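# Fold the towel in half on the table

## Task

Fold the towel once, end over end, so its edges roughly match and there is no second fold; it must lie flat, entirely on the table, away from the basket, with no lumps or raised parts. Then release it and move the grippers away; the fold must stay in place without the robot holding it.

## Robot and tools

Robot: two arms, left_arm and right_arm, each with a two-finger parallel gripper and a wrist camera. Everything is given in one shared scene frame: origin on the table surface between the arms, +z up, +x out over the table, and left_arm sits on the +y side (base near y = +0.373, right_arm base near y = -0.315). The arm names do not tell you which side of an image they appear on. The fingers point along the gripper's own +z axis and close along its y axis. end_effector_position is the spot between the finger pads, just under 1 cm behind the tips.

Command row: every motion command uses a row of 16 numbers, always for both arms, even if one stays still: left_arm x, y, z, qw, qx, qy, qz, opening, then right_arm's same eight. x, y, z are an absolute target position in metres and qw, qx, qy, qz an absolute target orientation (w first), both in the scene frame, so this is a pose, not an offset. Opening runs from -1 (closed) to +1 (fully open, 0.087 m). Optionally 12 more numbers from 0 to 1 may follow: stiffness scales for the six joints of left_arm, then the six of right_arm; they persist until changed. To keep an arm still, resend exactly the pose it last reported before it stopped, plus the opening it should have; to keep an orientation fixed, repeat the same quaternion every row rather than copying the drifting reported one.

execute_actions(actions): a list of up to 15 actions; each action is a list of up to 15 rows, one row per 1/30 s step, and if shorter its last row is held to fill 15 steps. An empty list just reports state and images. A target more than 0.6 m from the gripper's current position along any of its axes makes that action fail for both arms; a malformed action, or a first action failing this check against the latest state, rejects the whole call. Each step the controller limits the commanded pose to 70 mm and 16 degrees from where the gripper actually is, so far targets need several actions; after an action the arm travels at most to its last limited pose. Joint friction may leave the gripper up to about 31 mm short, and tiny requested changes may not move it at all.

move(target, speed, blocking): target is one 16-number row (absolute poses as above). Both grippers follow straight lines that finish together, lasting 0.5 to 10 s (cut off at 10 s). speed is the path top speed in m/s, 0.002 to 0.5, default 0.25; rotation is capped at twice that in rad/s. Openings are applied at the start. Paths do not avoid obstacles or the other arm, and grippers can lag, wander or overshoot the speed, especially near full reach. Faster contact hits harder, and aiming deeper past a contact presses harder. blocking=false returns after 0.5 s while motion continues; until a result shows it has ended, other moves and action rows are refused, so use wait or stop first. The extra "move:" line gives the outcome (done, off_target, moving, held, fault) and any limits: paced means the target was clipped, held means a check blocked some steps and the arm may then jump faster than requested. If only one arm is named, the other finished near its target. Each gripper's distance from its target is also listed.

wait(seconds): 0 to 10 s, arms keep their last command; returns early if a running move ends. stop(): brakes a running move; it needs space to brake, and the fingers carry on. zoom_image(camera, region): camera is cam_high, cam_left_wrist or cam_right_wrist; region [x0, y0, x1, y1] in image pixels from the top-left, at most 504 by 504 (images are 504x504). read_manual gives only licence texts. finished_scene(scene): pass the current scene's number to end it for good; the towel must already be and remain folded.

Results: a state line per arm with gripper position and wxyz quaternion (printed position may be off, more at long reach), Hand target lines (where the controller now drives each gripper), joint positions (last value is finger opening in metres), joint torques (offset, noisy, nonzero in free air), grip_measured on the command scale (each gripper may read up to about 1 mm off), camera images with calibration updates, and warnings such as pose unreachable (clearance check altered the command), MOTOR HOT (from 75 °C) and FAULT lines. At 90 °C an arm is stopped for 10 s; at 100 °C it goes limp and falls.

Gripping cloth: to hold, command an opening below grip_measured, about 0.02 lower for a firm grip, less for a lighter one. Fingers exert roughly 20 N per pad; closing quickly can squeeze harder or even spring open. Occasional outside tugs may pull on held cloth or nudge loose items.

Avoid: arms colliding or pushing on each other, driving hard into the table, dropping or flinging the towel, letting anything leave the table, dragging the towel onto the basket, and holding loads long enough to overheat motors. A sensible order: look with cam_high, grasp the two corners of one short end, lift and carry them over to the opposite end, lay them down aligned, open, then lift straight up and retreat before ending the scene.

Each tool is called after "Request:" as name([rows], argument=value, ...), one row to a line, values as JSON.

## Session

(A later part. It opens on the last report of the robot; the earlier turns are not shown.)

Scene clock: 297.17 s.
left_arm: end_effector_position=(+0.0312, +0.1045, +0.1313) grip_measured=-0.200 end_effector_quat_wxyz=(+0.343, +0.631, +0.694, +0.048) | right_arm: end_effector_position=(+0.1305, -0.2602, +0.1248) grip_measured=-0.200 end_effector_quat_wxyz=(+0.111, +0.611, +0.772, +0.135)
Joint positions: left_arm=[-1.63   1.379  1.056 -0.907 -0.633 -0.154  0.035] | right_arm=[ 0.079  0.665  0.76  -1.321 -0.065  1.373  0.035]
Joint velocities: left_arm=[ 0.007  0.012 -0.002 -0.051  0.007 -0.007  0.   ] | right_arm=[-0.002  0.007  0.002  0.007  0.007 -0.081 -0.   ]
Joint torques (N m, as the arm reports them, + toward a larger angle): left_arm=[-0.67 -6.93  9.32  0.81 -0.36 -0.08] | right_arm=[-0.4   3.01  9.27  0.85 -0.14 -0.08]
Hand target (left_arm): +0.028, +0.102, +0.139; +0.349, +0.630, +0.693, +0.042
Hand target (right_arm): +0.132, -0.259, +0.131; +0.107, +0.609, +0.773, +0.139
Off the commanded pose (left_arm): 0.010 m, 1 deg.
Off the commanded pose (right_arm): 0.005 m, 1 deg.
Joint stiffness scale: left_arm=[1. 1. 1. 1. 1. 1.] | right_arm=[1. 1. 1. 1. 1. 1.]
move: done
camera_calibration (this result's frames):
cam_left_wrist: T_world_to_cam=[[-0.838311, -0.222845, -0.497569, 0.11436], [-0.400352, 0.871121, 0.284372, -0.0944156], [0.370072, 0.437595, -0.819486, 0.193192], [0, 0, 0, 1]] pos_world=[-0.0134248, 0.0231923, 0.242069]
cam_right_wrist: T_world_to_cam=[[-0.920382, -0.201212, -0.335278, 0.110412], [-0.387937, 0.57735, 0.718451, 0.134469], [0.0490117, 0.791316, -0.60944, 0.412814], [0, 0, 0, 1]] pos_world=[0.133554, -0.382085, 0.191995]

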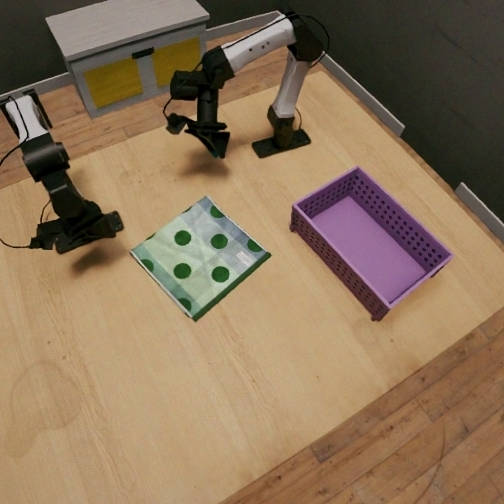

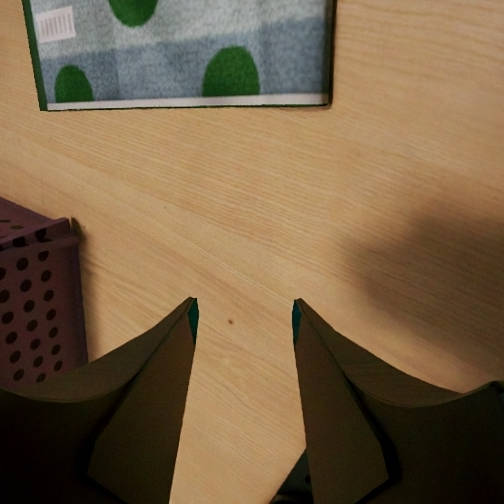

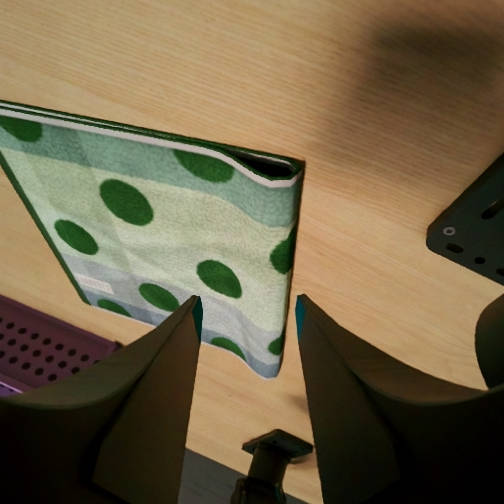

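Request:
move(target=[0.10, 0.22, 0.15, 0.25, 0.45, 0.85, -0.11, -0.2, 0.30, -0.30, 0.07, 0, 0.6184, 0.7859, 0, 1], speed=0.3)

Scene clock: 302.77 s.
left_arm: end_effector_position=(+0.1035, +0.2140, +0.1587) grip_measured=-0.200 end_effector_quat_wxyz=(+0.270, +0.450, +0.844, -0.112) | right_arm: end_effector_position=(+0.2919, -0.2959, +0.0632) grip_measured=+0.987 end_effector_quat_wxyz=(-0.011, +0.619, +0.785, +0.004)
Joint positions: left_arm=[-0.825  0.898  0.935 -1.015 -0.028  0.052  0.035] | right_arm=[-0.026  1.708  1.214 -1.091 -0.018  1.253  0.087]
Joint velocities: left_arm=[-0.007 -0.007 -0.017  0.022 -0.007  0.007  0.001] | right_arm=[-0.002  0.002 -0.002  0.037 -0.007 -0.037 -0.001]
Joint torques (N m, as the arm reports them, + toward a larger angle): left_arm=[ 1.2  -2.82  5.7   1.23  0.19  0.05] | right_arm=[-0.37 -7.86  9.22  0.14  0.2  -0.09]
Hand target (left_arm): +0.099, +0.221, +0.151; +0.257, +0.451, +0.848, -0.109
Hand target (right_arm): +0.297, -0.302, +0.068; -0.001, +0.619, +0.785, +0.002
Off the commanded pose (left_arm): 0.011 m, 2 deg.
Off the commanded pose (right_arm): 0.011 m, 1 deg.
Joint stiffness scale: left_arm=[1. 1. 1. 1. 1. 1.] | right_arm=[1. 1. 1. 1. 1. 1.]
move: off_target (left_arm, right_arm)
camera_calibration (this result's frames):
cam_left_wrist: T_world_to_cam=[[-0.806728, -0.588948, -0.0482712, 0.216784], [-0.580227, 0.774007, 0.253474, -0.124304], [-0.111921, 0.232493, -0.966137, 0.258035], [0, 0, 0, 1]] pos_world=[0.131641, 0.163896, 0.29127]
cam_right_wrist: T_world_to_cam=[[-0.976083, -0.216705, 0.0173404, 0.220534], [-0.123409, 0.61799, 0.776439, 0.193101], [-0.178974, 0.755729, -0.629953, 0.45296], [0, 0, 0, 1]] pos_world=[0.320159, -0.413859, 0.131589]

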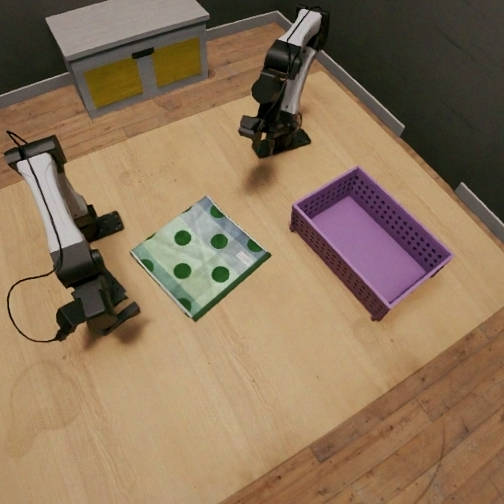

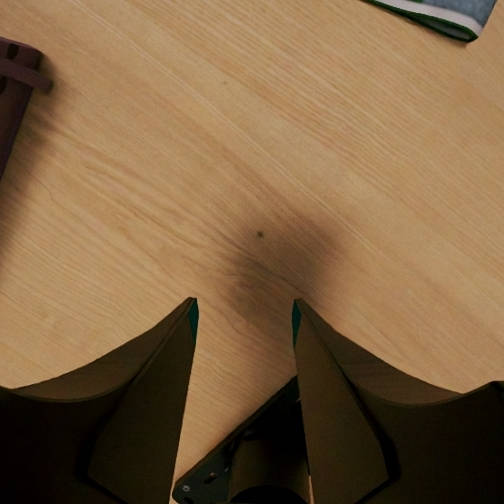

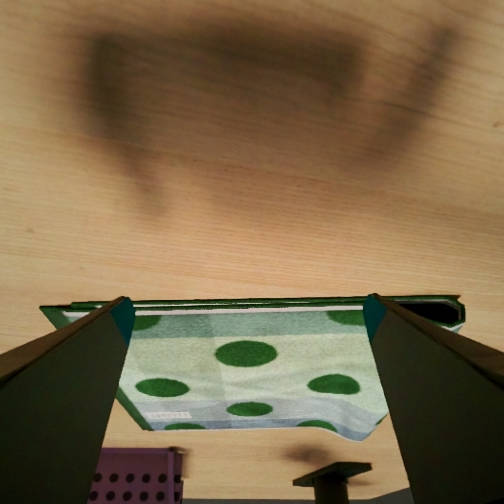

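Request:
zoom_image(camera="cam_right_wrist", region=[20, 270, 160, 350])

Request:
zoom_image(camera="cam_right_wrist", region=[360, 270, 500, 350])

Region (20, 270, 160, 350) of cam_right_wrist's 504x504 image, scaled by 3.600, with more detail than that image has; it fills the top 288 rows of this view, and the rest is white.

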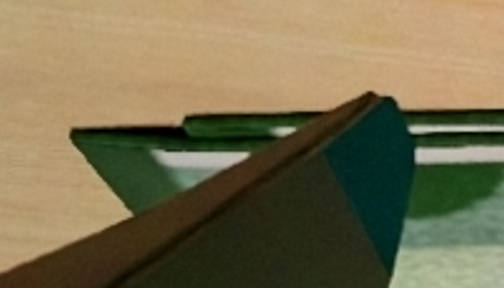

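Region (360, 270, 500, 350) of cam_right_wrist's 504x504 image, scaled by 3.600, with more detail than that image has; it fills the top 288 rows of this view, and the rest is white.

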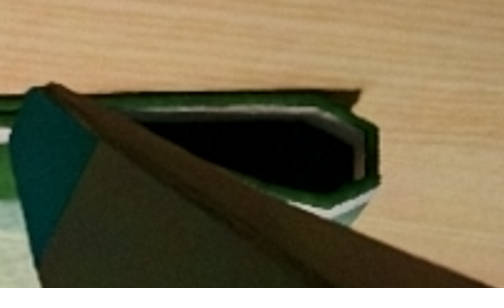

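Request:
move(target=[0.10, 0.22, 0.15, 0.25, 0.45, 0.85, -0.11, -0.2, 0.24, -0.43, 0.13, 0.1, 0.6184, 0.7759, -0.07, 1], speed=0.3)

Scene clock: 346.77 s.
left_arm: end_effector_position=(+0.1028, +0.2140, +0.1585) grip_measured=-0.200 end_effector_quat_wxyz=(+0.267, +0.449, +0.845, -0.116) | right_arm: end_effector_position=(+0.2392, -0.4229, +0.1200) grip_measured=+0.987 end_effector_quat_wxyz=(+0.086, +0.619, +0.778, -0.065)
Joint positions: left_arm=[-0.816  0.898  0.935 -1.017 -0.015  0.054  0.035] | right_arm=[-0.388  1.479  1.228 -1.18   0.165  0.889  0.087]
Joint velocities: left_arm=[ 0.002 -0.002 -0.002  0.022 -0.051  0.051  0.001] | right_arm=[-0.012  0.012  0.007  0.007  0.051 -0.037 -0.   ]
Joint torques (N m, as the arm reports them, + toward a larger angle): left_arm=[ 1.2  -0.99  6.29  1.19  0.16  0.04] | right_arm=[-0.27 -7.3   9.5   0.5   0.25 -0.1 ]
Hand target (left_arm): +0.100, +0.220, +0.150; +0.250, +0.450, +0.850, -0.110
Hand target (right_arm): +0.240, -0.429, +0.130; +0.100, +0.618, +0.776, -0.069
Off the commanded pose (left_arm): 0.011 m, 2 deg.
Off the commanded pose (right_arm): 0.012 m, 2 deg.
Joint stiffness scale: left_arm=[1. 1. 1. 1. 1. 1.] | right_arm=[1. 1. 1. 1. 1. 1.]
move: off_target (left_arm, right_arm)
camera_calibration (this result's frames):
cam_left_wrist: T_world_to_cam=[[-0.807499, -0.588628, -0.0382415, 0.214629], [-0.577394, 0.775496, 0.255386, -0.125581], [-0.120672, 0.228305, -0.966082, 0.259484], [0, 0, 0, 1]] pos_world=[0.132115, 0.164483, 0.290963]
cam_right_wrist: T_world_to_cam=[[-0.978506, -0.206219, -0.000169579, 0.147728], [-0.163925, 0.777322, 0.607371, 0.318331], [-0.125119, 0.594344, -0.794418, 0.51389], [0, 0, 0, 1]] pos_world=[0.261033, -0.522409, 0.214923]

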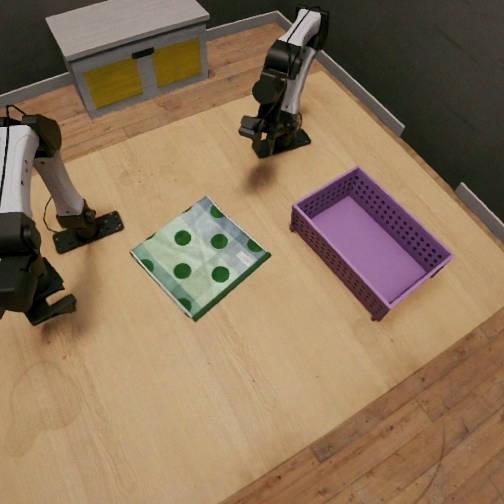

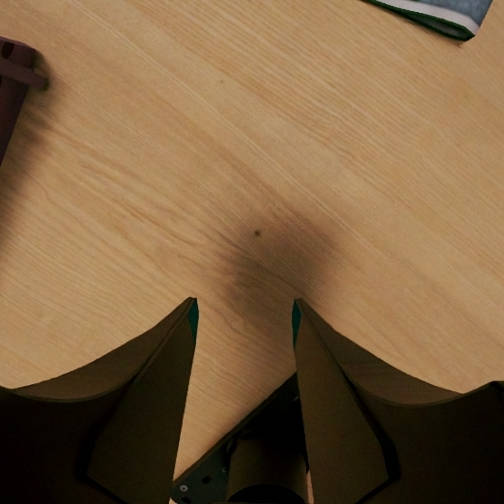

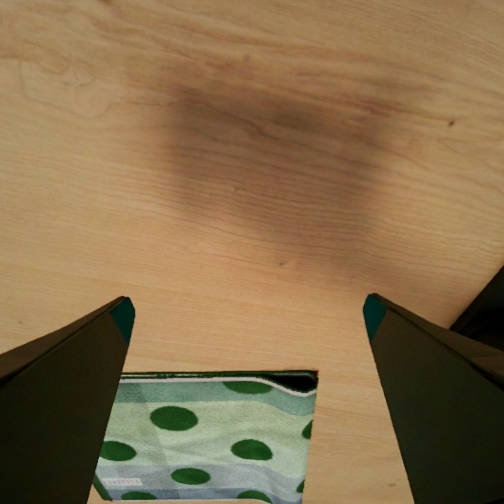

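Request:
finished_scene(scene=1)

The scene is finished: the task was done.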